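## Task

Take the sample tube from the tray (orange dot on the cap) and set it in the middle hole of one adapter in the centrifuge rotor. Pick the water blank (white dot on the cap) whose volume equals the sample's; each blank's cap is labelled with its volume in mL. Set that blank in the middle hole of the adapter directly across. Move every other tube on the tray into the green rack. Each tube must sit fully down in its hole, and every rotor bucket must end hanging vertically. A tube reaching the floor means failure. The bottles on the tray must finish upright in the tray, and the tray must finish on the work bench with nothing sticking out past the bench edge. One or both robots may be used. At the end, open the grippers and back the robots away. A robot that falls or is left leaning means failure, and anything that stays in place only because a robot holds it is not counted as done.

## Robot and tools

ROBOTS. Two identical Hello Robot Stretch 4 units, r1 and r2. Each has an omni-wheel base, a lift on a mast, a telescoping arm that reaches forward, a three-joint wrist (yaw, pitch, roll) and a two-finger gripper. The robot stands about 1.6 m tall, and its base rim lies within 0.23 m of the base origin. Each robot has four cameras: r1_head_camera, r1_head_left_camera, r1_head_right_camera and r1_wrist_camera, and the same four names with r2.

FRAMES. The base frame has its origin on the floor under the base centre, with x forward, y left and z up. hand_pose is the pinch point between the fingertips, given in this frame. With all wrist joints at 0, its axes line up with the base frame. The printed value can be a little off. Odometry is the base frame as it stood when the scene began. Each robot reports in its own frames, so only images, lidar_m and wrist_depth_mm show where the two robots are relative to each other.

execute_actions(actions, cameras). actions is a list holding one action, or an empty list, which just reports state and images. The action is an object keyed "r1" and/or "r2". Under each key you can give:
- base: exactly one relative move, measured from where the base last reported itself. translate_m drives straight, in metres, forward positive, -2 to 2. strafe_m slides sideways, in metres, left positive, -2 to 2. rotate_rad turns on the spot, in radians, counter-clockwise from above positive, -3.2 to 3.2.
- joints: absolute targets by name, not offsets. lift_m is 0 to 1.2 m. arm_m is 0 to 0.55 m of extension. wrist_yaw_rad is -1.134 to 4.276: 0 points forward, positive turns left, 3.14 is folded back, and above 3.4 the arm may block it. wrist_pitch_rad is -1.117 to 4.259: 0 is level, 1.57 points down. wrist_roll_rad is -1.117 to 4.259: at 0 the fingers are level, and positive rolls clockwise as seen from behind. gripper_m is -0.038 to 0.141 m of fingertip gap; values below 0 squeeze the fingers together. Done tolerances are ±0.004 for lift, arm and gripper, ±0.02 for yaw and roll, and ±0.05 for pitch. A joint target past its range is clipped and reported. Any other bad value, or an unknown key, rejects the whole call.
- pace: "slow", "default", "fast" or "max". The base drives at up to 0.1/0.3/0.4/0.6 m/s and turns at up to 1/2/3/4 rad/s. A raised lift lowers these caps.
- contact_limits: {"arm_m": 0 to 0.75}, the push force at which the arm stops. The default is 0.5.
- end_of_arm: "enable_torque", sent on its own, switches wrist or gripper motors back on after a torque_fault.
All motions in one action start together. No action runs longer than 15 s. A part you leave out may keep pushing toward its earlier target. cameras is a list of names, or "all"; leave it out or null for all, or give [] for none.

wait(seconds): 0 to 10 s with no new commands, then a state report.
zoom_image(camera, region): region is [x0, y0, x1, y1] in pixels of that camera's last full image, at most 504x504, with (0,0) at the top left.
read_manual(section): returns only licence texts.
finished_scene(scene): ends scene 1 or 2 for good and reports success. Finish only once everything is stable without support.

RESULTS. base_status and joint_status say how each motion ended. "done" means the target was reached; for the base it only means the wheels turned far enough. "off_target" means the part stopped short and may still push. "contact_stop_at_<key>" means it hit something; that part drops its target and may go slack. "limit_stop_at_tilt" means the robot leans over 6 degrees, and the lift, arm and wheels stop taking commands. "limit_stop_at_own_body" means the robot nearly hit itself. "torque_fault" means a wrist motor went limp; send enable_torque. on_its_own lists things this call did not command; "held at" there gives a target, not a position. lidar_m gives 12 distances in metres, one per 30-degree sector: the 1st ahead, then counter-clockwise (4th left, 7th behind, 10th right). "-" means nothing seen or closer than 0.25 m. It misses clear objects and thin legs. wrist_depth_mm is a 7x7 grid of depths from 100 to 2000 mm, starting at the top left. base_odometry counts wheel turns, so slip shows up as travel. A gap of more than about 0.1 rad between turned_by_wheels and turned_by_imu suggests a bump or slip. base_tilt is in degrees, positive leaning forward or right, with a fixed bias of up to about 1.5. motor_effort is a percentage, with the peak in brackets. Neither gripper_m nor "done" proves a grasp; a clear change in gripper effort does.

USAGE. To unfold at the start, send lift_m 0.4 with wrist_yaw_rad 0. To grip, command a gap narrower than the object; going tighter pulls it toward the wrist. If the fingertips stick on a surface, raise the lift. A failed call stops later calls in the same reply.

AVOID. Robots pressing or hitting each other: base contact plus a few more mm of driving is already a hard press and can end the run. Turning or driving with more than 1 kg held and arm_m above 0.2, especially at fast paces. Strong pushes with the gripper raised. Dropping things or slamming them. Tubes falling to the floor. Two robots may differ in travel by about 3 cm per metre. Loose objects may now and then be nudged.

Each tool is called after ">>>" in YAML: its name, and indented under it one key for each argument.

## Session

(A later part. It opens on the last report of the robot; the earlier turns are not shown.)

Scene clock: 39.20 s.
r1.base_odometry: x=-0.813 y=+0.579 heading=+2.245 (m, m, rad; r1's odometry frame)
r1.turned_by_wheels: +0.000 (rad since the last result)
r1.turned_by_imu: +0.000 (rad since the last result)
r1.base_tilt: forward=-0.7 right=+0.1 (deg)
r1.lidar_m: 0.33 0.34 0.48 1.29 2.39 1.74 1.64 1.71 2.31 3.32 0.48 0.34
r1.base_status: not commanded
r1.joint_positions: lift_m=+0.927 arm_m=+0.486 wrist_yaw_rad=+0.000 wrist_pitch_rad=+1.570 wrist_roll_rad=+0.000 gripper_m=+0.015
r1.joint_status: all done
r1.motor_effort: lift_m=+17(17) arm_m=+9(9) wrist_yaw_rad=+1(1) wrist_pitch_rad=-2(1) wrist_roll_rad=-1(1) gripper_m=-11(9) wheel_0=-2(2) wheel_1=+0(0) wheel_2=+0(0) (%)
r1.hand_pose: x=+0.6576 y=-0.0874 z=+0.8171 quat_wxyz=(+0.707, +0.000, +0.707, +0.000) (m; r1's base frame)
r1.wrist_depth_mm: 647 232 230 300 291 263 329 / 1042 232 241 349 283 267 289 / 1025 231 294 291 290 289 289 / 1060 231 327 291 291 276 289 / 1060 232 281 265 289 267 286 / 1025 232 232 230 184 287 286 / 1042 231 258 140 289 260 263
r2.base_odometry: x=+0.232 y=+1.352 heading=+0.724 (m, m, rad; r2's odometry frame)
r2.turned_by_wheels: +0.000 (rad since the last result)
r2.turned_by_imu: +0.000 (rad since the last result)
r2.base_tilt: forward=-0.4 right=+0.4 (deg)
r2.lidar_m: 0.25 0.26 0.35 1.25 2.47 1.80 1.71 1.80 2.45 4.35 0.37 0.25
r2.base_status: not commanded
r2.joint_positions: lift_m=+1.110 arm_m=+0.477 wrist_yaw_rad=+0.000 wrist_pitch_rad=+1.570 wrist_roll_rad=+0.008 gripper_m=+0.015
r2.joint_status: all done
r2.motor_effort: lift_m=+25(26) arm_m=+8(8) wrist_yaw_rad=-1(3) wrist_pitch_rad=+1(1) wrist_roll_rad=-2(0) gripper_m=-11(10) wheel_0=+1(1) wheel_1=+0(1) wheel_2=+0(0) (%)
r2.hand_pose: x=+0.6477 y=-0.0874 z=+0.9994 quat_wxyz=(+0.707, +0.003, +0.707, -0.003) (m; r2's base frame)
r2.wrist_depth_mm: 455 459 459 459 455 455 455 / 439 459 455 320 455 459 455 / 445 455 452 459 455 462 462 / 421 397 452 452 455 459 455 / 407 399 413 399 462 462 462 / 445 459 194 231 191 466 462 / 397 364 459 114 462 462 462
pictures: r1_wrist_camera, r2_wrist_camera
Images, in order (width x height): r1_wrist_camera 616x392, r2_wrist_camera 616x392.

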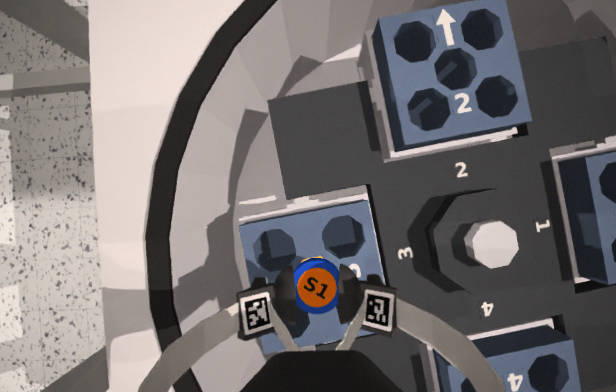

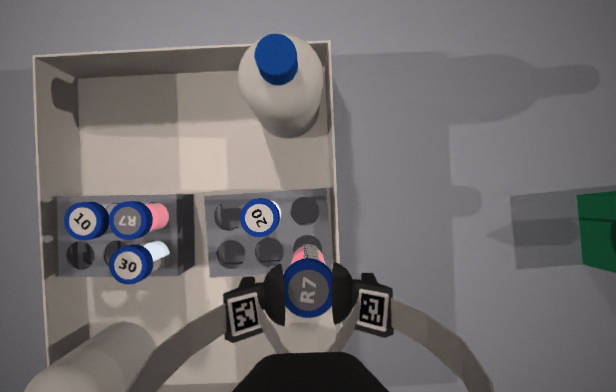

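>>> execute_actions:
  actions:
    - {"r1":{"joints":{"gripper_m":0.044,"lift_m":0.924},"pace":"slow"},"r2":{"base":{"strafe_m":-0.456}}}
  cameras: ["r1_wrist_camera","r2_wrist_camera"]

Scene clock: 42.43 s.
r1.base_odometry: x=-0.813 y=+0.579 heading=+2.245 (m, m, rad; r1's odometry frame)
r1.turned_by_wheels: +0.000 (rad since the last result)
r1.turned_by_imu: +0.001 (rad since the last result)
r1.base_tilt: forward=-0.7 right=+0.1 (deg)
r1.lidar_m: 0.32 0.35 0.49 1.27 2.40 1.73 1.62 1.70 2.30 3.31 0.48 0.35
r1.base_status: not commanded
r1.joint_positions: lift_m=+0.924 arm_m=+0.486 wrist_yaw_rad=+0.000 wrist_pitch_rad=+1.570 wrist_roll_rad=+0.000 gripper_m=+0.044
r1.joint_status: all done
r1.motor_effort: lift_m=+16(17) arm_m=+9(9) wrist_yaw_rad=+1(1) wrist_pitch_rad=-1(2) wrist_roll_rad=-1(1) gripper_m=-1(11) wheel_0=-2(1) wheel_1=+0(0) wheel_2=+0(0) (%)
r1.hand_pose: x=+0.6576 y=-0.0874 z=+0.8141 quat_wxyz=(+0.707, +0.000, +0.707, +0.000) (m; r1's base frame)
r1.wrist_depth_mm: 647 229 228 300 291 259 330 / 1025 229 239 347 276 265 285 / 1042 229 293 289 287 286 282 / 1042 229 327 289 287 271 285 / 1042 229 281 260 286 266 285 / 1025 229 196 231 186 285 282 / 1025 227 260 138 287 257 259
r2.base_odometry: x=+0.534 y=+1.011 heading=+0.724 (m, m, rad; r2's odometry frame)
r2.turned_by_wheels: +0.000 (rad since the last result)
r2.turned_by_imu: +0.001 (rad since the last result)
r2.base_tilt: forward=-0.4 right=+0.4 (deg)
r2.lidar_m: 0.25 0.27 0.41 1.03 2.48 1.78 1.70 1.79 2.43 3.88 0.37 0.26
r2.base_status: done
r2.joint_positions: lift_m=+1.110 arm_m=+0.477 wrist_yaw_rad=+0.000 wrist_pitch_rad=+1.570 wrist_roll_rad=+0.008 gripper_m=+0.015
r2.joint_status: not commanded
r2.motor_effort: lift_m=+25(25) arm_m=+8(8) wrist_yaw_rad=-3(1) wrist_pitch_rad=+0(1) wrist_roll_rad=+0(1) gripper_m=-12(11) wheel_0=-1(7) wheel_1=+2(6) wheel_2=+0(1) (%)
r2.hand_pose: x=+0.6477 y=-0.0874 z=+0.9994 quat_wxyz=(+0.707, +0.003, +0.707, -0.003) (m; r2's base frame)
r2.wrist_depth_mm: 459 455 459 459 459 1182 1229 / 459 459 459 459 459 1205 1205 / 459 462 459 459 462 1205 1229 / 462 462 459 459 459 1205 1205 / 462 459 430 402 459 1229 1205 / 462 462 195 231 191 1205 1205 / 462 462 462 114 462 1229 1229
pictures: r1_wrist_camera, r2_wrist_camera
Images, in order (width x height): r1_wrist_camera 616x392, r2_wrist_camera 616x392.

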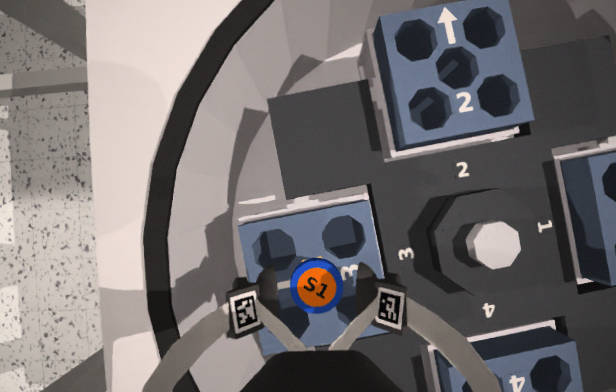

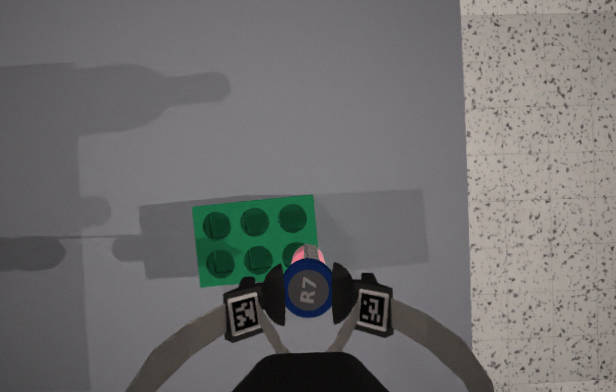

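Hole (296,256): left .013, back .008.

>>> execute_actions:
  actions:
    - {"r1":{"joints":{"lift_m":1.1},"pace":"fast"},"r2":{"base":{"strafe_m":0.013},"joints":{"arm_m":0.468,"lift_m":1.08}}}
  cameras: ["r2_wrist_camera"]

Scene clock: 44.70 s.
r1.base_odometry: x=-0.813 y=+0.579 heading=+2.245 (m, m, rad; r1's odometry frame)
r1.turned_by_wheels: +0.000 (rad since the last result)
r1.turned_by_imu: +0.001 (rad since the last result)
r1.base_tilt: forward=-0.8 right=+0.1 (deg)
r1.lidar_m: 0.33 0.34 0.48 1.25 2.39 1.74 1.64 1.70 2.31 3.31 0.49 0.35
r1.base_status: not commanded
r1.joint_positions: lift_m=+1.100 arm_m=+0.486 wrist_yaw_rad=+0.000 wrist_pitch_rad=+1.570 wrist_roll_rad=+0.000 gripper_m=+0.044
r1.joint_status: all done
r1.motor_effort: lift_m=+25(26) arm_m=+9(9) wrist_yaw_rad=+0(0) wrist_pitch_rad=-1(2) wrist_roll_rad=-1(1) gripper_m=-4(3) wheel_0=-2(1) wheel_1=+0(0) wheel_2=+0(0) (%)
r1.hand_pose: x=+0.6576 y=-0.0874 z=+0.9894 quat_wxyz=(+0.707, +0.000, +0.707, +0.000) (m; r1's base frame)
r1.wrist_depth_mm: 603 1205 404 404 399 399 397 / 1042 960 402 439 473 473 397 / 1229 1229 402 462 449 459 459 / 1205 1205 402 469 462 445 449 / 878 1229 402 436 459 455 466 / 878 1205 198 462 187 459 455 / 530 759 402 138 469 439 413
r2.base_odometry: x=+0.526 y=+1.020 heading=+0.724 (m, m, rad; r2's odometry frame)
r2.turned_by_wheels: +0.000 (rad since the last result)
r2.turned_by_imu: +0.000 (rad since the last result)
r2.base_tilt: forward=-0.4 right=+0.4 (deg)
r2.lidar_m: 0.26 0.27 0.39 1.03 2.44 1.77 1.70 1.77 2.43 3.91 0.40 0.28
r2.base_status: done
r2.joint_positions: lift_m=+1.080 arm_m=+0.469 wrist_yaw_rad=+0.000 wrist_pitch_rad=+1.570 wrist_roll_rad=+0.008 gripper_m=+0.015
r2.joint_status: all done
r2.motor_effort: lift_m=+17(23) arm_m=-8(8) wrist_yaw_rad=-2(1) wrist_pitch_rad=+1(1) wrist_roll_rad=+0(1) gripper_m=-11(11) wheel_0=-1(6) wheel_1=+0(8) wheel_2=+1(6) (%)
r2.hand_pose: x=+0.6405 y=-0.0874 z=+0.9700 quat_wxyz=(+0.707, +0.003, +0.707, -0.003) (m; r2's base frame)
r2.wrist_depth_mm: 427 433 427 427 427 1182 1205 / 427 430 436 427 427 427 1205 / 430 430 430 430 430 430 1160 / 433 430 430 430 427 430 1182 / 430 433 404 373 433 433 1182 / 433 430 195 230 191 433 1160 / 430 433 433 114 433 433 1182
pictures: r2_wrist_camera
Images, in order (width x height): r2_wrist_camera 616x392.

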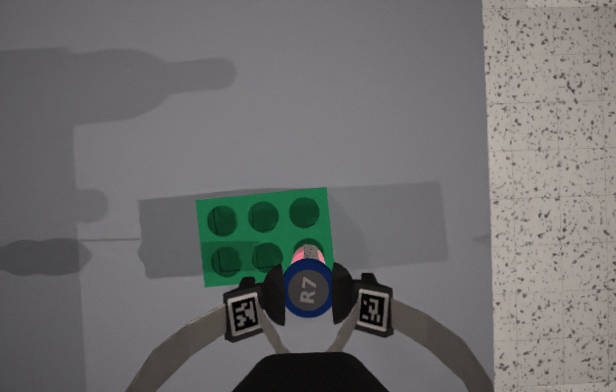

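Aligned. r1 returns 1.186+0.04.

>>> execute_actions:
  actions:
    - {"r1":{"base":{"strafe_m":1.228},"joints":{"arm_m":0.505},"pace":"fast"},"r2":{"joints":{"lift_m":1.003},"pace":"slow"}}
  cameras: ["r1_wrist_camera","r2_wrist_camera"]

Scene clock: 50.23 s.
r1.base_odometry: x=-1.773 y=-0.187 heading=+2.245 (m, m, rad; r1's odometry frame)
r1.turned_by_wheels: +0.000 (rad since the last result)
r1.turned_by_imu: -0.003 (rad since the last result)
r1.base_tilt: forward=-0.8 right=+0.1 (deg)
r1.lidar_m: 0.30 0.31 0.45 4.21 2.46 1.77 1.67 1.72 2.29 1.32 0.43 0.32
r1.base_status: done
r1.joint_positions: lift_m=+1.100 arm_m=+0.503 wrist_yaw_rad=+0.000 wrist_pitch_rad=+1.570 wrist_roll_rad=+0.000 gripper_m=+0.044
r1.joint_status: all done
r1.motor_effort: lift_m=+25(25) arm_m=+9(11) wrist_yaw_rad=+0(0) wrist_pitch_rad=-1(1) wrist_roll_rad=-1(1) gripper_m=-1(2) wheel_0=+2(10) wheel_1=-2(9) wheel_2=+0(3) (%)
r1.hand_pose: x=+0.6746 y=-0.0874 z=+0.9894 quat_wxyz=(+0.707, +0.000, +0.707, +0.000) (m; r1's base frame)
r1.wrist_depth_mm: 452 452 449 452 442 442 442 / 455 449 452 442 442 315 439 / 449 452 449 442 439 436 439 / 452 449 449 439 436 410 442 / 452 452 445 382 379 343 442 / 452 452 198 445 187 442 442 / 449 449 449 138 439 415 436
r2.base_odometry: x=+0.526 y=+1.020 heading=+0.724 (m, m, rad; r2's odometry frame)
r2.turned_by_wheels: +0.000 (rad since the last result)
r2.turned_by_imu: +0.000 (rad since the last result)
r2.base_tilt: forward=-0.5 right=+0.4 (deg)
r2.lidar_m: 0.25 0.28 0.36 1.05 2.47 1.78 1.70 1.78 2.43 3.92 0.38 0.28
r2.base_status: not commanded
r2.joint_positions: lift_m=+1.003 arm_m=+0.469 wrist_yaw_rad=+0.000 wrist_pitch_rad=+1.570 wrist_roll_rad=+0.008 gripper_m=+0.015
r2.joint_status: all done
r2.motor_effort: lift_m=+17(17) arm_m=-8(8) wrist_yaw_rad=-3(2) wrist_pitch_rad=+0(1) wrist_roll_rad=-1(2) gripper_m=-9(11) wheel_0=+0(1) wheel_1=+0(0) wheel_2=+1(1) (%)
r2.hand_pose: x=+0.6405 y=-0.0874 z=+0.8931 quat_wxyz=(+0.707, +0.003, +0.707, -0.003) (m; r2's base frame)
r2.wrist_depth_mm: 351 353 351 351 351 353 1098 / 351 351 353 353 351 353 1098 / 353 353 353 353 351 353 1098 / 353 353 353 351 355 353 1118 / 353 355 296 294 355 353 1098 / 353 353 195 231 191 355 1138 / 353 355 353 114 357 355 1118
pictures: r1_wrist_camera, r2_wrist_camera
Images, in order (width x height): r1_wrist_camera 616x392, r2_wrist_camera 616x392.

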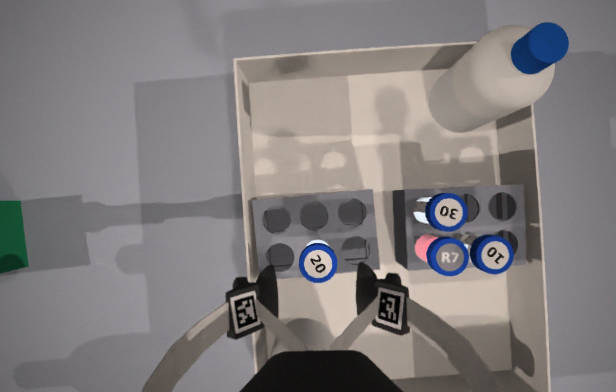

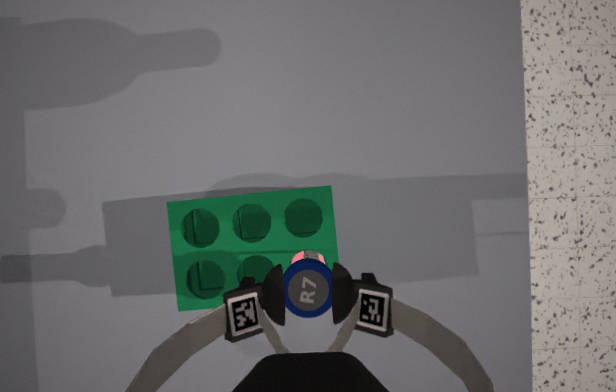

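>>> execute_actions:
  actions:
    - {"r1":{"base":{"strafe_m":-0.001},"joints":{"lift_m":1.01}},"r2":{"joints":{"gripper_m":0.044}}}
  cameras: []

>>> execute_actions:
  actions:
    - {"r1":{"joints":{"gripper_m":0.015}},"r2":{"joints":{"lift_m":1.09},"pace":"fast"}}
  cameras: []

>>> execute_actions:
  actions:
    - {"r1":{"joints":{"lift_m":1.16}}}
  cameras: ["r1_wrist_camera"]

>>> execute_actions:
  actions:
    - {"r1":{"base":{"strafe_m":-0.75}},"r2":{"base":{"strafe_m":0.609},"joints":{"arm_m":0.472}}}
  cameras: ["r2_wrist_camera"]

Scene clock: 52.77 s.
r1.base_odometry: x=-1.772 y=-0.187 heading=+2.245 (m, m, rad; r1's odometry frame)
r1.turned_by_wheels: +0.000 (rad since the last result)
r1.turned_by_imu: +0.001 (rad since the last result)
r1.base_tilt: forward=-0.8 right=+0.1 (deg)
r1.lidar_m: 0.30 0.31 0.45 4.21 2.44 1.76 1.67 1.72 2.31 1.33 0.47 0.33
r1.base_status: done
r1.joint_positions: lift_m=+1.010 arm_m=+0.503 wrist_yaw_rad=+0.000 wrist_pitch_rad=+1.570 wrist_roll_rad=+0.000 gripper_m=+0.044
r1.joint_status: all done
r1.motor_effort: lift_m=+17(23) arm_m=+9(9) wrist_yaw_rad=+0(1) wrist_pitch_rad=-1(2) wrist_roll_rad=-1(1) gripper_m=-3(2) wheel_0=+1(4) wheel_1=+0(4) wheel_2=+0(1) (%)
r1.hand_pose: x=+0.6746 y=-0.0874 z=+0.9001 quat_wxyz=(+0.707, +0.000, +0.707, +0.000) (m; r1's base frame)
r1.wrist_depth_mm: 362 362 359 330 324 294 220 / 362 364 355 357 355 312 249 / 362 359 357 355 355 351 334 / 362 359 355 351 351 290 303 / 362 359 357 294 325 242 238 / 359 359 197 233 186 351 332 / 362 357 340 138 353 349 349
r2.base_odometry: x=+0.526 y=+1.020 heading=+0.724 (m, m, rad; r2's odometry frame)
r2.turned_by_wheels: +0.000 (rad since the last result)
r2.turned_by_imu: +0.000 (rad since the last result)
r2.base_tilt: forward=-0.5 right=+0.3 (deg)
r2.lidar_m: 0.25 0.27 0.37 1.04 2.48 1.78 1.71 1.79 2.44 3.92 0.38 0.29
r2.base_status: not commanded
r2.joint_positions: lift_m=+1.003 arm_m=+0.469 wrist_yaw_rad=+0.000 wrist_pitch_rad=+1.570 wrist_roll_rad=+0.008 gripper_m=+0.044
r2.joint_status: all done
r2.motor_effort: lift_m=+17(17) arm_m=-8(8) wrist_yaw_rad=-1(1) wrist_pitch_rad=+1(0) wrist_roll_rad=-2(1) gripper_m=-8(10) wheel_0=-1(1) wheel_1=+0(0) wheel_2=+1(1) (%)
r2.hand_pose: x=+0.6405 y=-0.0874 z=+0.8931 quat_wxyz=(+0.707, +0.003, +0.707, -0.003) (m; r2's base frame)
r2.wrist_depth_mm: 353 353 353 353 351 353 1118 / 353 353 351 353 353 353 1098 / 353 353 355 351 353 353 1138 / 353 357 353 353 355 355 1118 / 355 353 294 294 353 353 1118 / 355 353 201 357 193 353 1118 / 355 355 355 114 355 355 1118
pictures: none
No camera images: the call's "cameras" was empty. Leave "cameras" out to get every camera's image.

Scene clock: 53.90 s.
r1.base_odometry: x=-1.772 y=-0.187 heading=+2.245 (m, m, rad; r1's odometry frame)
r1.turned_by_wheels: +0.000 (rad since the last result)
r1.turned_by_imu: +0.000 (rad since the last result)
r1.base_tilt: forward=-0.6 right=+0.1 (deg)
r1.lidar_m: 0.30 0.33 0.46 4.21 2.45 1.77 1.67 1.72 2.33 1.33 0.46 0.31
r1.base_status: not commanded
r1.joint_positions: lift_m=+1.010 arm_m=+0.503 wrist_yaw_rad=+0.000 wrist_pitch_rad=+1.570 wrist_roll_rad=+0.000 gripper_m=+0.015
r1.joint_status: all done
r1.motor_effort: lift_m=+17(17) arm_m=+9(9) wrist_yaw_rad=+1(1) wrist_pitch_rad=-1(1) wrist_roll_rad=-1(1) gripper_m=-9(9) wheel_0=+1(1) wheel_1=+1(0) wheel_2=+0(0) (%)
r1.hand_pose: x=+0.6746 y=-0.0874 z=+0.9001 quat_wxyz=(+0.707, +0.000, +0.707, +0.000) (m; r1's base frame)
r1.wrist_depth_mm: 362 359 359 330 324 293 220 / 364 359 355 355 355 314 248 / 359 359 357 353 353 349 334 / 362 362 355 347 351 289 304 / 362 362 357 294 325 242 238 / 359 359 296 214 184 351 330 / 359 357 325 140 351 349 345
r2.base_odometry: x=+0.526 y=+1.020 heading=+0.724 (m, m, rad; r2's odometry frame)
r2.turned_by_wheels: +0.000 (rad since the last result)
r2.turned_by_imu: +0.000 (rad since the last result)
r2.base_tilt: forward=-0.5 right=+0.4 (deg)
r2.lidar_m: 0.25 0.28 0.39 1.03 2.44 1.80 1.70 1.79 2.45 3.88 0.36 0.28
r2.base_status: not commanded
r2.joint_positions: lift_m=+1.090 arm_m=+0.469 wrist_yaw_rad=+0.000 wrist_pitch_rad=+1.570 wrist_roll_rad=+0.008 gripper_m=+0.044
r2.joint_status: all done
r2.motor_effort: lift_m=+25(28) arm_m=-8(8) wrist_yaw_rad=-1(3) wrist_pitch_rad=+0(1) wrist_roll_rad=-1(1) gripper_m=-3(3) wheel_0=-1(1) wheel_1=+0(0) wheel_2=+1(1) (%)
r2.hand_pose: x=+0.6405 y=-0.0874 z=+0.9794 quat_wxyz=(+0.707, +0.003, +0.707, -0.003) (m; r2's base frame)
r2.wrist_depth_mm: 439 439 436 442 442 1182 1182 / 439 439 439 442 436 1182 1205 / 439 439 439 442 439 439 1182 / 442 442 439 442 442 442 1182 / 442 439 407 379 439 439 1182 / 439 442 201 442 193 442 1182 / 442 442 442 114 439 442 1205
pictures: none
No camera images: the call's "cameras" was empty. Leave "cameras" out to get every camera's image.

Scene clock: 55.60 s.
r1.base_odometry: x=-1.772 y=-0.187 heading=+2.245 (m, m, rad; r1's odometry frame)
r1.turned_by_wheels: +0.000 (rad since the last result)
r1.turned_by_imu: +0.001 (rad since the last result)
r1.base_tilt: forward=-0.7 right=+0.2 (deg)
r1.lidar_m: 0.29 0.32 0.45 4.21 2.45 1.76 1.68 1.74 2.31 1.31 0.44 0.32
r1.base_status: not commanded
r1.joint_positions: lift_m=+1.160 arm_m=+0.503 wrist_yaw_rad=+0.000 wrist_pitch_rad=+1.570 wrist_roll_rad=+0.000 gripper_m=+0.015
r1.joint_status: all done
r1.motor_effort: lift_m=+25(26) arm_m=+8(9) wrist_yaw_rad=+1(0) wrist_pitch_rad=-1(1) wrist_roll_rad=-1(1) gripper_m=-9(8) wheel_0=+1(1) wheel_1=+1(0) wheel_2=+0(0) (%)
r1.hand_pose: x=+0.6746 y=-0.0874 z=+1.0494 quat_wxyz=(+0.707, +0.000, +0.707, +0.000) (m; r1's base frame)
r1.wrist_depth_mm: 517 517 508 508 504 496 504 / 512 512 504 504 496 359 500 / 512 508 508 504 496 500 500 / 512 512 508 500 500 480 492 / 512 512 508 442 496 466 496 / 517 508 500 213 184 500 500 / 508 508 508 140 496 442 504
r2.base_odometry: x=+0.526 y=+1.020 heading=+0.724 (m, m, rad; r2's odometry frame)
r2.turned_by_wheels: +0.000 (rad since the last result)
r2.turned_by_imu: +0.000 (rad since the last result)
r2.base_tilt: forward=-0.4 right=+0.4 (deg)
r2.lidar_m: 0.25 0.25 0.38 1.03 2.44 1.77 1.70 1.77 2.43 3.89 0.41 0.27
r2.base_status: not commanded
r2.joint_positions: lift_m=+1.090 arm_m=+0.469 wrist_yaw_rad=+0.000 wrist_pitch_rad=+1.570 wrist_roll_rad=+0.008 gripper_m=+0.044
r2.joint_status: not commanded
r2.motor_effort: lift_m=+25(25) arm_m=-8(8) wrist_yaw_rad=-2(4) wrist_pitch_rad=+0(1) wrist_roll_rad=+0(0) gripper_m=-4(4) wheel_0=-1(0) wheel_1=+0(0) wheel_2=+1(1) (%)
r2.hand_pose: x=+0.6405 y=-0.0874 z=+0.9794 quat_wxyz=(+0.707, +0.003, +0.707, -0.003) (m; r2's base frame)
r2.wrist_depth_mm: 436 439 439 436 439 1205 1182 / 436 439 436 439 439 1182 1182 / 439 439 436 442 439 436 1205 / 439 439 442 442 439 436 1182 / 439 442 413 379 442 442 1182 / 442 439 200 439 193 442 1182 / 442 442 442 114 439 442 1205
pictures: r1_wrist_camera
Images, in order (width x height): r1_wrist_camera 616x392.

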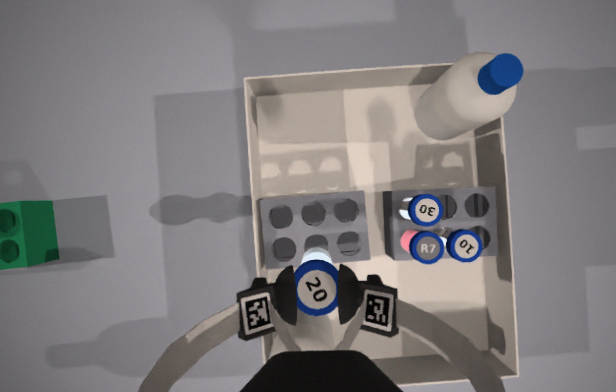

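Scene clock: 59.43 s.
r1.base_odometry: x=-1.186 y=+0.281 heading=+2.245 (m, m, rad; r1's odometry frame)
r1.turned_by_wheels: +0.000 (rad since the last result)
r1.turned_by_imu: +0.003 (rad since the last result)
r1.base_tilt: forward=-0.7 right=+0.2 (deg)
r1.lidar_m: 0.32 0.34 0.47 1.27 2.40 1.74 1.67 1.72 2.29 3.79 0.46 0.33
r1.base_status: done
r1.joint_positions: lift_m=+1.160 arm_m=+0.503 wrist_yaw_rad=+0.000 wrist_pitch_rad=+1.570 wrist_roll_rad=+0.000 gripper_m=+0.015
r1.joint_status: not commanded
r1.motor_effort: lift_m=+25(25) arm_m=+8(9) wrist_yaw_rad=+0(1) wrist_pitch_rad=-2(1) wrist_roll_rad=-1(1) gripper_m=-10(8) wheel_0=+0(7) wheel_1=-1(8) wheel_2=+0(3) (%)
r1.hand_pose: x=+0.6746 y=-0.0874 z=+1.0494 quat_wxyz=(+0.707, +0.000, +0.707, +0.000) (m; r1's base frame)
r1.wrist_depth_mm: 517 512 508 508 1308 1255 452 / 521 508 512 508 715 668 459 / 512 512 512 508 699 683 469 / 512 508 508 504 723 699 477 / 517 508 504 508 723 707 484 / 512 508 504 213 185 707 488 / 508 508 508 140 778 597 496
r2.base_odometry: x=+0.122 y=+1.477 heading=+0.724 (m, m, rad; r2's odometry frame)
r2.turned_by_wheels: +0.000 (rad since the last result)
r2.turned_by_imu: -0.001 (rad since the last result)
r2.base_tilt: forward=-0.4 right=+0.3 (deg)
r2.lidar_m: 0.25 0.29 0.39 1.22 2.51 1.80 1.71 1.77 2.45 4.52 0.36 0.26
r2.base_status: done
r2.joint_positions: lift_m=+1.090 arm_m=+0.471 wrist_yaw_rad=+0.000 wrist_pitch_rad=+1.570 wrist_roll_rad=+0.008 gripper_m=+0.044
r2.joint_status: all done
r2.motor_effort: lift_m=+25(25) arm_m=+8(8) wrist_yaw_rad=-1(3) wrist_pitch_rad=+1(1) wrist_roll_rad=+0(1) gripper_m=-4(2) wheel_0=+2(7) wheel_1=-1(8) wheel_2=+1(2) (%)
r2.hand_pose: x=+0.6417 y=-0.0874 z=+0.9794 quat_wxyz=(+0.707, +0.003, +0.707, -0.003) (m; r2's base frame)
r2.wrist_depth_mm: 436 436 436 439 418 296 436 / 439 439 436 436 436 303 436 / 442 439 433 436 436 436 436 / 439 439 421 379 424 382 436 / 439 439 377 377 379 387 439 / 442 439 201 436 193 436 436 / 442 442 347 114 439 394 442
pictures: r2_wrist_camera
Images, in order (width x height): r2_wrist_camera 616x392.

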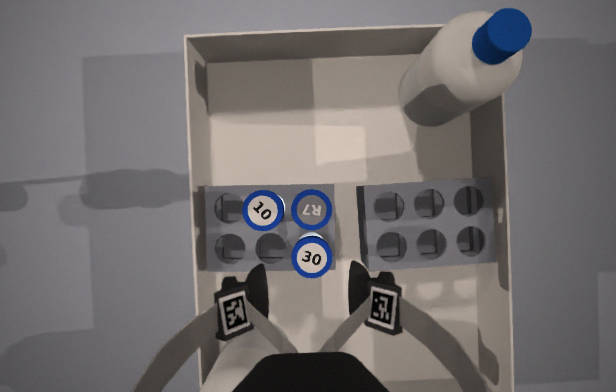

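Target (308,263): forward .005, right .003.

>>> execute_actions:
  actions:
    - {"r1":{"base":{"strafe_m":-0.729},"joints":{"arm_m":0.538,"lift_m":1.1}},"r2":{"base":{"strafe_m":-0.003},"joints":{"arm_m":0.477,"lift_m":1.005},"pace":"slow"}}
  cameras: ["r1_wrist_camera","r2_wrist_camera"]

>>> zoom_image:
  camera: "r1_wrist_camera"
  region: [240, 180, 400, 320]

Scene clock: 64.37 s.
r1.base_odometry: x=-0.616 y=+0.736 heading=+2.245 (m, m, rad; r1's odometry frame)
r1.turned_by_wheels: +0.000 (rad since the last result)
r1.turned_by_imu: +0.004 (rad since the last result)
r1.base_tilt: forward=-0.7 right=+0.0 (deg)
r1.lidar_m: 0.32 0.35 0.49 1.32 2.39 1.73 1.64 1.70 2.29 3.06 3.16 0.34
r1.base_status: done
r1.joint_positions: lift_m=+1.100 arm_m=+0.536 wrist_yaw_rad=+0.000 wrist_pitch_rad=+1.570 wrist_roll_rad=+0.000 gripper_m=+0.015
r1.joint_status: all done
r1.motor_effort: lift_m=+17(25) arm_m=+8(9) wrist_yaw_rad=+0(0) wrist_pitch_rad=-1(1) wrist_roll_rad=-1(1) gripper_m=-9(8) wheel_0=-1(6) wheel_1=+2(8) wheel_2=+0(1) (%)
r1.hand_pose: x=+0.7076 y=-0.0874 z=+0.9900 quat_wxyz=(+0.707, +0.000, +0.707, +0.000) (m; r1's base frame)
r1.wrist_depth_mm: 382 394 404 402 399 1205 1182 / 407 402 402 402 402 1205 1205 / 407 477 496 466 402 1182 1205 / 424 473 466 466 399 1229 1182 / 445 466 462 436 430 1205 1205 / 442 445 433 213 185 1182 1182 / 418 466 439 140 397 654 1182
r2.base_odometry: x=+0.124 y=+1.474 heading=+0.724 (m, m, rad; r2's odometry frame)
r2.turned_by_wheels: +0.000 (rad since the last result)
r2.turned_by_imu: +0.000 (rad since the last result)
r2.base_tilt: forward=-0.5 right=+0.3 (deg)
r2.lidar_m: 0.25 0.25 0.37 1.24 2.51 1.78 1.72 1.78 2.47 4.51 0.38 0.26
r2.base_status: done
r2.joint_positions: lift_m=+1.005 arm_m=+0.476 wrist_yaw_rad=+0.000 wrist_pitch_rad=+1.570 wrist_roll_rad=+0.008 gripper_m=+0.044
r2.joint_status: all done
r2.motor_effort: lift_m=+17(25) arm_m=+8(8) wrist_yaw_rad=-1(1) wrist_pitch_rad=+1(0) wrist_roll_rad=-1(1) gripper_m=-4(4) wheel_0=+0(4) wheel_1=+1(4) wheel_2=+0(1) (%)
r2.hand_pose: x=+0.6467 y=-0.0874 z=+0.8951 quat_wxyz=(+0.707, +0.003, +0.707, -0.003) (m; r2's base frame)
r2.wrist_depth_mm: 353 353 334 343 349 221 210 / 357 355 353 353 353 271 355 / 353 355 353 353 351 351 309 / 355 357 324 322 347 322 296 / 357 357 294 294 324 294 298 / 355 357 201 353 193 353 319 / 357 357 349 114 355 355 319
pictures: r1_wrist_camera, r2_wrist_camera
Images, in order (width x height): r1_wrist_camera 616x392, r2_wrist_camera 616x392.

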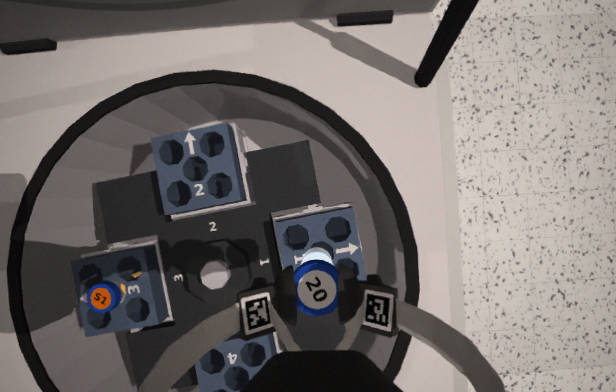

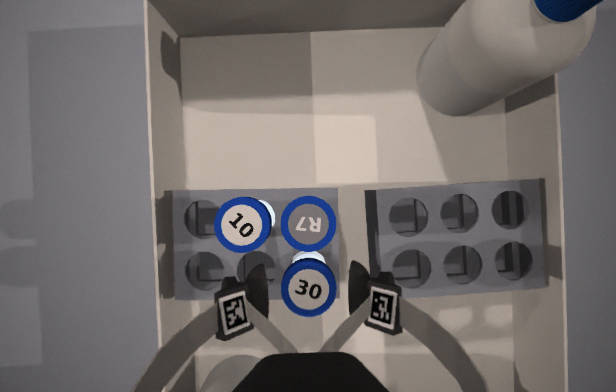

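Region (240, 180, 400, 320) of r1_wrist_camera's 616x392 image, scaled by 3.150; it fills the top 441 rows of this view, and the rest is white.

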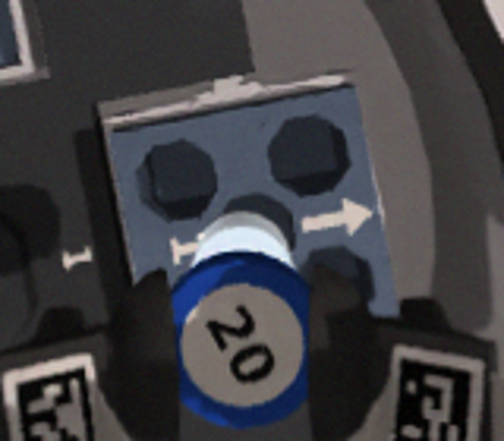

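Hole (321,254); target (317,246.5).

>>> execute_actions:
  actions:
    - {"r1":{"base":{"strafe_m":-0.005},"joints":{"arm_m":0.525,"lift_m":1.025}},"r2":{"joints":{"gripper_m":0.015}}}
  cameras: ["r1_wrist_camera"]

>>> zoom_image:
  camera: "r1_wrist_camera"
  region: [240, 180, 400, 320]

Scene clock: 66.17 s.
r1.base_odometry: x=-0.612 y=+0.739 heading=+2.245 (m, m, rad; r1's odometry frame)
r1.turned_by_wheels: +0.000 (rad since the last result)
r1.turned_by_imu: +0.000 (rad since the last result)
r1.base_tilt: forward=-0.7 right=+0.1 (deg)
r1.lidar_m: 0.33 0.34 0.49 1.33 2.40 1.71 1.64 1.71 2.28 3.05 3.17 0.35
r1.base_status: done
r1.joint_positions: lift_m=+1.025 arm_m=+0.527 wrist_yaw_rad=+0.000 wrist_pitch_rad=+1.570 wrist_roll_rad=+0.000 gripper_m=+0.015
r1.joint_status: all done
r1.motor_effort: lift_m=+17(18) arm_m=-9(10) wrist_yaw_rad=+0(0) wrist_pitch_rad=-2(1) wrist_roll_rad=-1(1) gripper_m=-10(10) wheel_0=+0(8) wheel_1=+0(6) wheel_2=+0(3) (%)
r1.hand_pose: x=+0.6976 y=-0.0874 z=+0.9150 quat_wxyz=(+0.707, +0.000, +0.707, +0.000) (m; r1's base frame)
r1.wrist_depth_mm: 332 332 329 327 325 1118 1098 / 332 382 410 327 325 1118 1118 / 384 379 392 427 325 1118 1098 / 394 392 392 392 349 1098 1098 / 397 392 389 364 362 1098 1138 / 366 392 357 213 185 1118 1098 / 402 392 364 140 324 325 1098
r2.base_odometry: x=+0.124 y=+1.474 heading=+0.724 (m, m, rad; r2's odometry frame)
r2.turned_by_wheels: +0.000 (rad since the last result)
r2.turned_by_imu: +0.000 (rad since the last result)
r2.base_tilt: forward=-0.5 right=+0.4 (deg)
r2.lidar_m: 0.25 0.26 0.35 1.22 2.47 1.81 1.72 1.79 2.46 4.49 0.37 0.28
r2.base_status: not commanded
r2.joint_positions: lift_m=+1.005 arm_m=+0.476 wrist_yaw_rad=+0.000 wrist_pitch_rad=+1.570 wrist_roll_rad=+0.008 gripper_m=+0.015
r2.joint_status: all done
r2.motor_effort: lift_m=+17(17) arm_m=+8(8) wrist_yaw_rad=-3(4) wrist_pitch_rad=+2(1) wrist_roll_rad=-1(1) gripper_m=-12(7) wheel_0=+1(1) wheel_1=+1(1) wheel_2=+0(0) (%)
r2.hand_pose: x=+0.6467 y=-0.0874 z=+0.8951 quat_wxyz=(+0.707, +0.003, +0.707, -0.003) (m; r2's base frame)
r2.wrist_depth_mm: 351 355 334 342 351 221 210 / 353 353 351 351 351 271 307 / 353 353 351 351 353 353 309 / 357 357 324 322 349 324 296 / 357 355 294 238 325 293 298 / 355 353 194 231 192 353 319 / 357 355 327 114 357 343 320
pictures: r1_wrist_camera
Images, in order (width x height): r1_wrist_camera 616x392.

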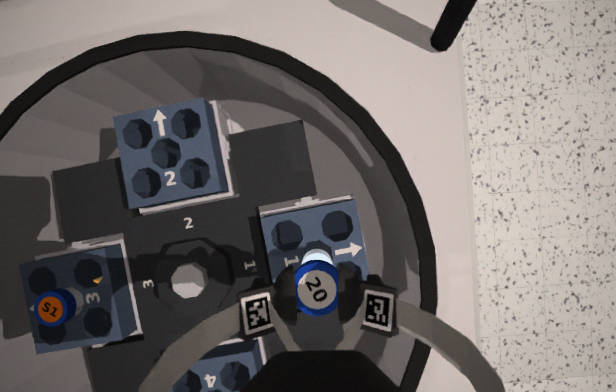

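Region (240, 180, 400, 320) of r1_wrist_camera's 616x392 image, scaled by 3.150; it fills the top 441 rows of this view, and the rest is white.

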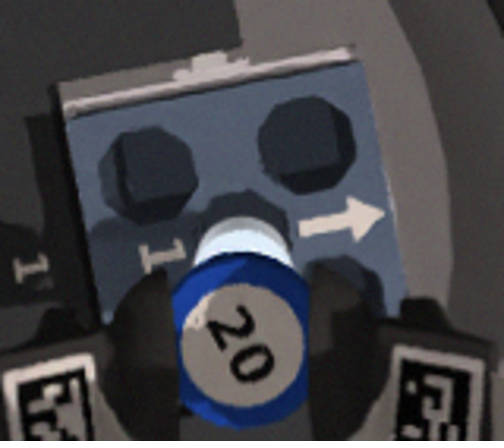

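>>> execute_actions:
  actions:
    - {"r1":{"joints":{"lift_m":0.926},"pace":"slow"},"r2":{"joints":{"lift_m":1.11}}}
  cameras: ["r1_wrist_camera"]

Scene clock: 68.30 s.
r1.base_odometry: x=-0.612 y=+0.739 heading=+2.245 (m, m, rad; r1's odometry frame)
r1.turned_by_wheels: +0.000 (rad since the last result)
r1.turned_by_imu: +0.001 (rad since the last result)
r1.base_tilt: forward=-0.7 right=+0.2 (deg)
r1.lidar_m: 0.33 0.35 0.50 1.32 2.39 1.74 1.64 1.69 2.29 3.05 3.18 0.35
r1.base_status: not commanded
r1.joint_positions: lift_m=+0.926 arm_m=+0.527 wrist_yaw_rad=+0.000 wrist_pitch_rad=+1.570 wrist_roll_rad=+0.000 gripper_m=+0.015
r1.joint_status: all done
r1.motor_effort: lift_m=+16(16) arm_m=-9(8) wrist_yaw_rad=+0(0) wrist_pitch_rad=-1(1) wrist_roll_rad=-1(1) gripper_m=-12(9) wheel_0=+0(1) wheel_1=+0(0) wheel_2=+0(0) (%)
r1.hand_pose: x=+0.6976 y=-0.0874 z=+0.8161 quat_wxyz=(+0.707, +0.000, +0.707, +0.000) (m; r1's base frame)
r1.wrist_depth_mm: 265 287 277 228 229 226 991 / 300 270 359 306 228 226 1025 / 294 264 293 338 255 226 1025 / 294 289 291 290 304 225 1008 / 293 293 290 263 317 225 1025 / 283 272 272 232 185 226 1008 / 279 291 290 139 320 225 1008
r2.base_odometry: x=+0.124 y=+1.474 heading=+0.724 (m, m, rad; r2's odometry frame)
r2.turned_by_wheels: +0.000 (rad since the last result)
r2.turned_by_imu: +0.000 (rad since the last result)
r2.base_tilt: forward=-0.5 right=+0.3 (deg)
r2.lidar_m: 0.25 0.27 0.38 1.27 2.52 1.80 1.71 1.80 2.46 4.51 0.39 0.28
r2.base_status: not commanded
r2.joint_positions: lift_m=+1.110 arm_m=+0.476 wrist_yaw_rad=+0.000 wrist_pitch_rad=+1.570 wrist_roll_rad=+0.008 gripper_m=+0.015
r2.joint_status: all done
r2.motor_effort: lift_m=+25(29) arm_m=+8(8) wrist_yaw_rad=-3(3) wrist_pitch_rad=+1(1) wrist_roll_rad=-1(1) gripper_m=-12(12) wheel_0=+1(1) wheel_1=+1(1) wheel_2=+0(0) (%)
r2.hand_pose: x=+0.6467 y=-0.0874 z=+0.9994 quat_wxyz=(+0.707, +0.003, +0.707, -0.003) (m; r2's base frame)
r2.wrist_depth_mm: 455 462 455 459 459 459 459 / 455 459 459 455 442 319 459 / 462 459 459 455 459 452 459 / 459 459 427 455 455 455 459 / 459 462 427 394 424 413 459 / 459 459 195 231 191 455 462 / 459 459 338 114 459 392 462
pictures: r1_wrist_camera
Images, in order (width x height): r1_wrist_camera 616x392.

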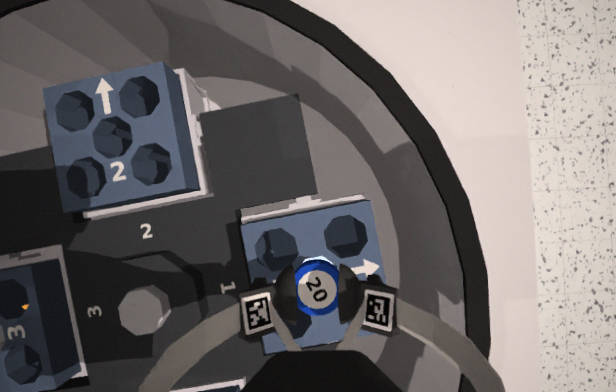

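r2 to near column, near row: −(.606−.084), arm .461.

>>> execute_actions:
  actions:
    - {"r1":{"joints":{"gripper_m":0.044}},"r2":{"base":{"strafe_m":-0.522},"joints":{"arm_m":0.46}}}
  cameras: []

>>> execute_actions:
  actions:
    - {"r1":{"joints":{"lift_m":1.1},"pace":"fast"},"r2":{"joints":{"lift_m":1.08}}}
  cameras: ["r1_wrist_camera","r2_wrist_camera"]

Scene clock: 71.97 s.
r1.base_odometry: x=-0.612 y=+0.739 heading=+2.245 (m, m, rad; r1's odometry frame)
r1.turned_by_wheels: +0.000 (rad since the last result)
r1.turned_by_imu: +0.001 (rad since the last result)
r1.base_tilt: forward=-0.7 right=+0.0 (deg)
r1.lidar_m: 0.33 0.36 0.48 1.31 2.37 1.74 1.65 1.68 2.29 3.06 3.16 0.36
r1.base_status: not commanded
r1.joint_positions: lift_m=+0.926 arm_m=+0.527 wrist_yaw_rad=+0.000 wrist_pitch_rad=+1.570 wrist_roll_rad=+0.000 gripper_m=+0.044
r1.joint_status: all done
r1.motor_effort: lift_m=+17(16) arm_m=-9(9) wrist_yaw_rad=+0(0) wrist_pitch_rad=-2(1) wrist_roll_rad=-1(1) gripper_m=-2(10) wheel_0=+0(1) wheel_1=+0(0) wheel_2=+0(0) (%)
r1.hand_pose: x=+0.6976 y=-0.0874 z=+0.8161 quat_wxyz=(+0.707, +0.000, +0.707, +0.000) (m; r1's base frame)
r1.wrist_depth_mm: 264 289 276 227 227 226 1008 / 300 272 366 306 227 226 1008 / 294 268 291 338 255 226 1025 / 294 286 291 291 301 225 1042 / 294 293 291 263 306 225 1042 / 286 272 197 235 187 225 1008 / 279 291 290 138 319 225 1025
r2.base_odometry: x=+0.470 y=+1.083 heading=+0.724 (m, m, rad; r2's odometry frame)
r2.turned_by_wheels: +0.000 (rad since the last result)
r2.turned_by_imu: +0.001 (rad since the last result)
r2.base_tilt: forward=-0.4 right=+0.4 (deg)
r2.lidar_m: 0.25 0.27 0.36 1.02 2.45 1.78 1.71 1.76 2.42 3.99 0.37 0.27
r2.base_status: done
r2.joint_positions: lift_m=+1.110 arm_m=+0.461 wrist_yaw_rad=+0.000 wrist_pitch_rad=+1.570 wrist_roll_rad=+0.008 gripper_m=+0.015
r2.joint_status: all done
r2.motor_effort: lift_m=+25(25) arm_m=-8(9) wrist_yaw_rad=-2(3) wrist_pitch_rad=+0(0) wrist_roll_rad=-1(0) gripper_m=-11(12) wheel_0=+1(7) wheel_1=+0(7) wheel_2=+0(4) (%)
r2.hand_pose: x=+0.6325 y=-0.0874 z=+0.9994 quat_wxyz=(+0.707, +0.003, +0.707, -0.003) (m; r2's base frame)
r2.wrist_depth_mm: 459 455 455 455 455 459 1229 / 459 462 459 459 459 459 1229 / 459 459 455 455 459 459 1229 / 466 462 462 459 455 459 1205 / 462 462 459 399 433 462 1229 / 455 462 195 231 192 462 1205 / 459 462 462 114 466 462 1205
pictures: none
No camera images: the call's "cameras" was empty. Leave "cameras" out to get every camera's image.

Scene clock: 73.43 s.
r1.base_odometry: x=-0.612 y=+0.739 heading=+2.245 (m, m, rad; r1's odometry frame)
r1.turned_by_wheels: +0.000 (rad since the last result)
r1.turned_by_imu: +0.000 (rad since the last result)
r1.base_tilt: forward=-0.7 right=+0.1 (deg)
r1.lidar_m: 0.34 0.34 0.48 1.31 2.37 1.73 1.63 1.70 2.30 3.06 3.18 0.35
r1.base_status: not commanded
r1.joint_positions: lift_m=+1.100 arm_m=+0.527 wrist_yaw_rad=+0.000 wrist_pitch_rad=+1.570 wrist_roll_rad=+0.000 gripper_m=+0.044
r1.joint_status: all done
r1.motor_effort: lift_m=+25(27) arm_m=-9(8) wrist_yaw_rad=+0(0) wrist_pitch_rad=-2(2) wrist_roll_rad=-1(1) gripper_m=-2(1) wheel_0=+0(1) wheel_1=+0(0) wheel_2=+0(0) (%)
r1.hand_pose: x=+0.6976 y=-0.0874 z=+0.9894 quat_wxyz=(+0.707, +0.000, +0.707, +0.000) (m; r1's base frame)
r1.wrist_depth_mm: 399 402 404 402 404 1182 1182 / 407 407 430 402 399 1205 1160 / 407 484 462 473 399 1205 1182 / 442 473 466 466 397 1182 1205 / 452 466 452 436 399 1182 1182 / 436 455 197 459 187 1160 1182 / 418 469 433 138 394 647 1205
r2.base_odometry: x=+0.470 y=+1.083 heading=+0.724 (m, m, rad; r2's odometry frame)
r2.turned_by_wheels: +0.000 (rad since the last result)
r2.turned_by_imu: +0.000 (rad since the last result)
r2.base_tilt: forward=-0.4 right=+0.4 (deg)
r2.lidar_m: 0.25 0.27 0.38 1.00 2.47 1.80 1.70 1.79 2.44 4.00 0.36 0.25
r2.base_status: not commanded
r2.joint_positions: lift_m=+1.080 arm_m=+0.461 wrist_yaw_rad=+0.000 wrist_pitch_rad=+1.570 wrist_roll_rad=+0.008 gripper_m=+0.015
r2.joint_status: all done
r2.motor_effort: lift_m=+17(24) arm_m=-8(8) wrist_yaw_rad=-3(2) wrist_pitch_rad=+1(0) wrist_roll_rad=-1(1) gripper_m=-13(10) wheel_0=+0(1) wheel_1=+0(0) wheel_2=+0(0) (%)
r2.hand_pose: x=+0.6325 y=-0.0874 z=+0.9700 quat_wxyz=(+0.707, +0.003, +0.707, -0.003) (m; r2's base frame)
r2.wrist_depth_mm: 427 427 430 427 430 430 1182 / 433 427 430 427 427 427 1182 / 430 430 427 430 430 430 1182 / 430 427 430 424 427 430 809 / 433 430 430 370 373 430 809 / 430 436 194 232 192 430 820 / 430 433 433 114 430 433 820
pictures: r1_wrist_camera, r2_wrist_camera
Images, in order (width x height): r1_wrist_camera 616x392, r2_wrist_camera 616x392.

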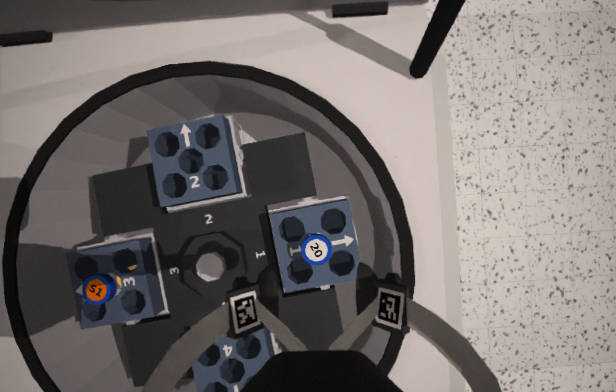

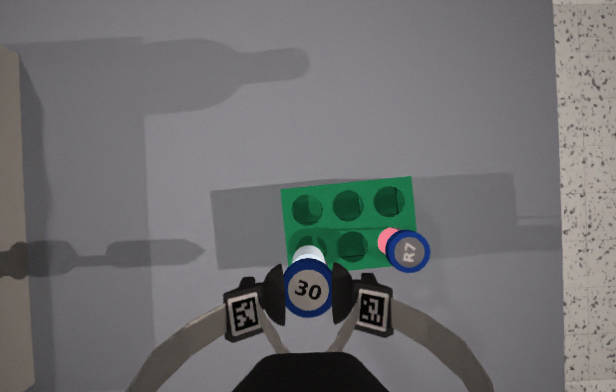

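>>> execute_actions:
  actions:
    - {"r1":{"base":{"strafe_m":0.7},"joints":{"arm_m":0.508,"wrist_roll_rad":1.57},"pace":"fast"},"r2":{"base":{"strafe_m":-0.003},"joints":{"arm_m":0.466,"lift_m":1.003},"pace":"slow"}}
  cameras: ["r2_wrist_camera"]

>>> execute_actions:
  actions:
    - {"r1":{"base":{"strafe_m":0.627},"pace":"fast"},"r2":{"joints":{"gripper_m":0.044}}}
  cameras: ["r1_wrist_camera","r2_wrist_camera"]

Scene clock: 77.77 s.
r1.base_odometry: x=-1.160 y=+0.302 heading=+2.245 (m, m, rad; r1's odometry frame)
r1.turned_by_wheels: +0.000 (rad since the last result)
r1.turned_by_imu: -0.001 (rad since the last result)
r1.base_tilt: forward=-0.7 right=+0.0 (deg)
r1.lidar_m: 0.32 0.35 0.48 1.21 2.38 1.74 1.66 1.70 2.30 3.76 0.47 0.35
r1.base_status: done
r1.joint_positions: lift_m=+1.100 arm_m=+0.510 wrist_yaw_rad=+0.000 wrist_pitch_rad=+1.570 wrist_roll_rad=+1.569 gripper_m=+0.044
r1.joint_status: all done
r1.motor_effort: lift_m=+25(25) arm_m=-9(12) wrist_yaw_rad=+0(0) wrist_pitch_rad=-1(1) wrist_roll_rad=+1(6) gripper_m=-3(3) wheel_0=+2(10) wheel_1=-1(9) wheel_2=+0(6) (%)
r1.hand_pose: x=+0.6806 y=-0.0874 z=+0.9894 quat_wxyz=(+0.501, +0.500, +0.500, -0.499) (m; r1's base frame)
r1.wrist_depth_mm: 1205 469 484 496 517 554 1205 / 1229 1205 661 647 654 668 1205 / 1205 1205 668 723 778 1205 1205 / 1229 1182 1205 1205 449 449 676 / 445 445 445 449 445 442 439 / 449 442 198 449 187 442 445 / 445 445 442 138 442 442 439
r2.base_odometry: x=+0.472 y=+1.081 heading=+0.724 (m, m, rad; r2's odometry frame)
r2.turned_by_wheels: +0.000 (rad since the last result)
r2.turned_by_imu: +0.000 (rad since the last result)
r2.base_tilt: forward=-0.4 right=+0.4 (deg)
r2.lidar_m: 0.26 0.26 0.38 1.00 2.49 1.79 1.71 1.77 2.46 3.98 0.38 0.28
r2.base_status: done
r2.joint_positions: lift_m=+1.003 arm_m=+0.465 wrist_yaw_rad=+0.000 wrist_pitch_rad=+1.570 wrist_roll_rad=+0.008 gripper_m=+0.015
r2.joint_status: all done
r2.motor_effort: lift_m=+17(15) arm_m=+8(7) wrist_yaw_rad=-2(3) wrist_pitch_rad=+1(1) wrist_roll_rad=-1(1) gripper_m=-12(12) wheel_0=+1(4) wheel_1=-1(0) wheel_2=+0(1) (%)
r2.hand_pose: x=+0.6357 y=-0.0874 z=+0.8931 quat_wxyz=(+0.707, +0.003, +0.707, -0.003) (m; r2's base frame)
r2.wrist_depth_mm: 353 353 353 353 353 353 353 / 353 351 353 353 351 349 351 / 353 353 353 353 353 353 353 / 353 353 351 349 324 353 351 / 355 355 353 294 294 355 353 / 355 353 195 231 191 355 351 / 357 355 355 114 355 355 353
pictures: r2_wrist_camera
Images, in order (width x height): r2_wrist_camera 616x392.

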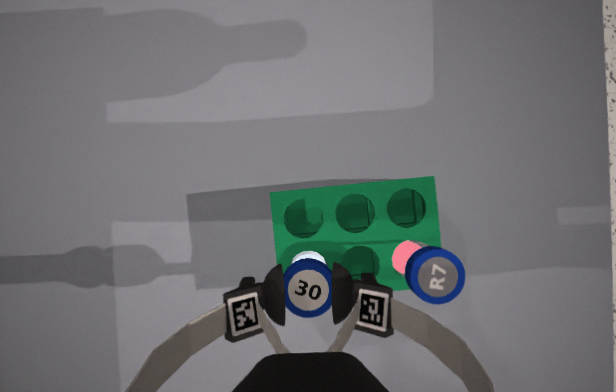

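Scene clock: 81.00 s.
r1.base_odometry: x=-1.649 y=-0.089 heading=+2.245 (m, m, rad; r1's odometry frame)
r1.turned_by_wheels: +0.000 (rad since the last result)
r1.turned_by_imu: -0.001 (rad since the last result)
r1.base_tilt: forward=-0.6 right=+0.1 (deg)
r1.lidar_m: 0.31 0.33 0.45 4.35 2.42 1.76 1.67 1.71 2.34 1.33 0.47 0.32
r1.base_status: done
r1.joint_positions: lift_m=+1.100 arm_m=+0.510 wrist_yaw_rad=+0.000 wrist_pitch_rad=+1.570 wrist_roll_rad=+1.569 gripper_m=+0.044
r1.joint_status: not commanded
r1.motor_effort: lift_m=+25(25) arm_m=-8(9) wrist_yaw_rad=+0(0) wrist_pitch_rad=-1(1) wrist_roll_rad=+2(2) gripper_m=-2(5) wheel_0=+2(10) wheel_1=+1(6) wheel_2=+0(2) (%)
r1.hand_pose: x=+0.6806 y=-0.0874 z=+0.9894 quat_wxyz=(+0.501, +0.500, +0.500, -0.499) (m; r1's base frame)
r1.wrist_depth_mm: 455 452 452 445 449 449 445 / 452 452 449 442 445 445 449 / 449 449 445 449 445 449 445 / 449 449 442 439 442 449 442 / 445 303 442 382 442 442 442 / 452 445 197 384 186 436 439 / 445 439 442 138 439 387 436
r2.base_odometry: x=+0.472 y=+1.081 heading=+0.724 (m, m, rad; r2's odometry frame)
r2.turned_by_wheels: +0.000 (rad since the last result)
r2.turned_by_imu: +0.000 (rad since the last result)
r2.base_tilt: forward=-0.4 right=+0.4 (deg)
r2.lidar_m: 0.25 0.26 0.38 1.02 2.47 1.80 1.69 1.76 2.40 3.97 0.39 0.25
r2.base_status: not commanded
r2.joint_positions: lift_m=+1.003 arm_m=+0.465 wrist_yaw_rad=+0.000 wrist_pitch_rad=+1.570 wrist_roll_rad=+0.008 gripper_m=+0.044
r2.joint_status: all done
r2.motor_effort: lift_m=+17(17) arm_m=+8(8) wrist_yaw_rad=-1(3) wrist_pitch_rad=+1(1) wrist_roll_rad=-1(0) gripper_m=-2(11) wheel_0=+1(1) wheel_1=-1(1) wheel_2=+0(0) (%)
r2.hand_pose: x=+0.6357 y=-0.0874 z=+0.8931 quat_wxyz=(+0.707, +0.003, +0.707, -0.003) (m; r2's base frame)
r2.wrist_depth_mm: 353 351 353 351 351 353 353 / 353 353 353 353 353 351 353 / 351 353 353 355 353 355 355 / 353 355 355 349 325 355 351 / 353 353 353 296 296 353 355 / 355 355 201 355 193 355 355 / 355 355 355 114 355 353 355
pictures: r1_wrist_camera, r2_wrist_camera
Images, in order (width x height): r1_wrist_camera 616x392, r2_wrist_camera 616x392.

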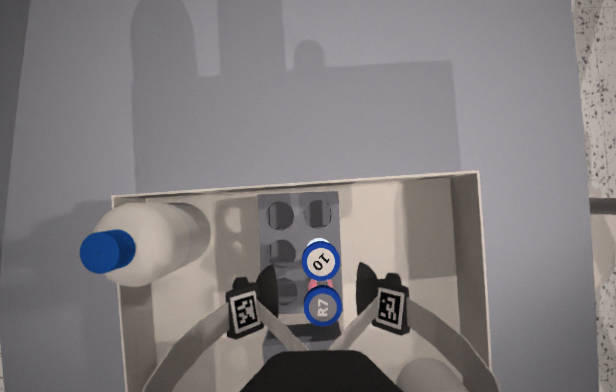

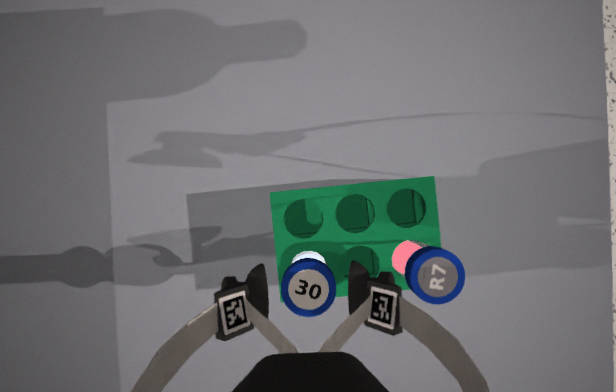

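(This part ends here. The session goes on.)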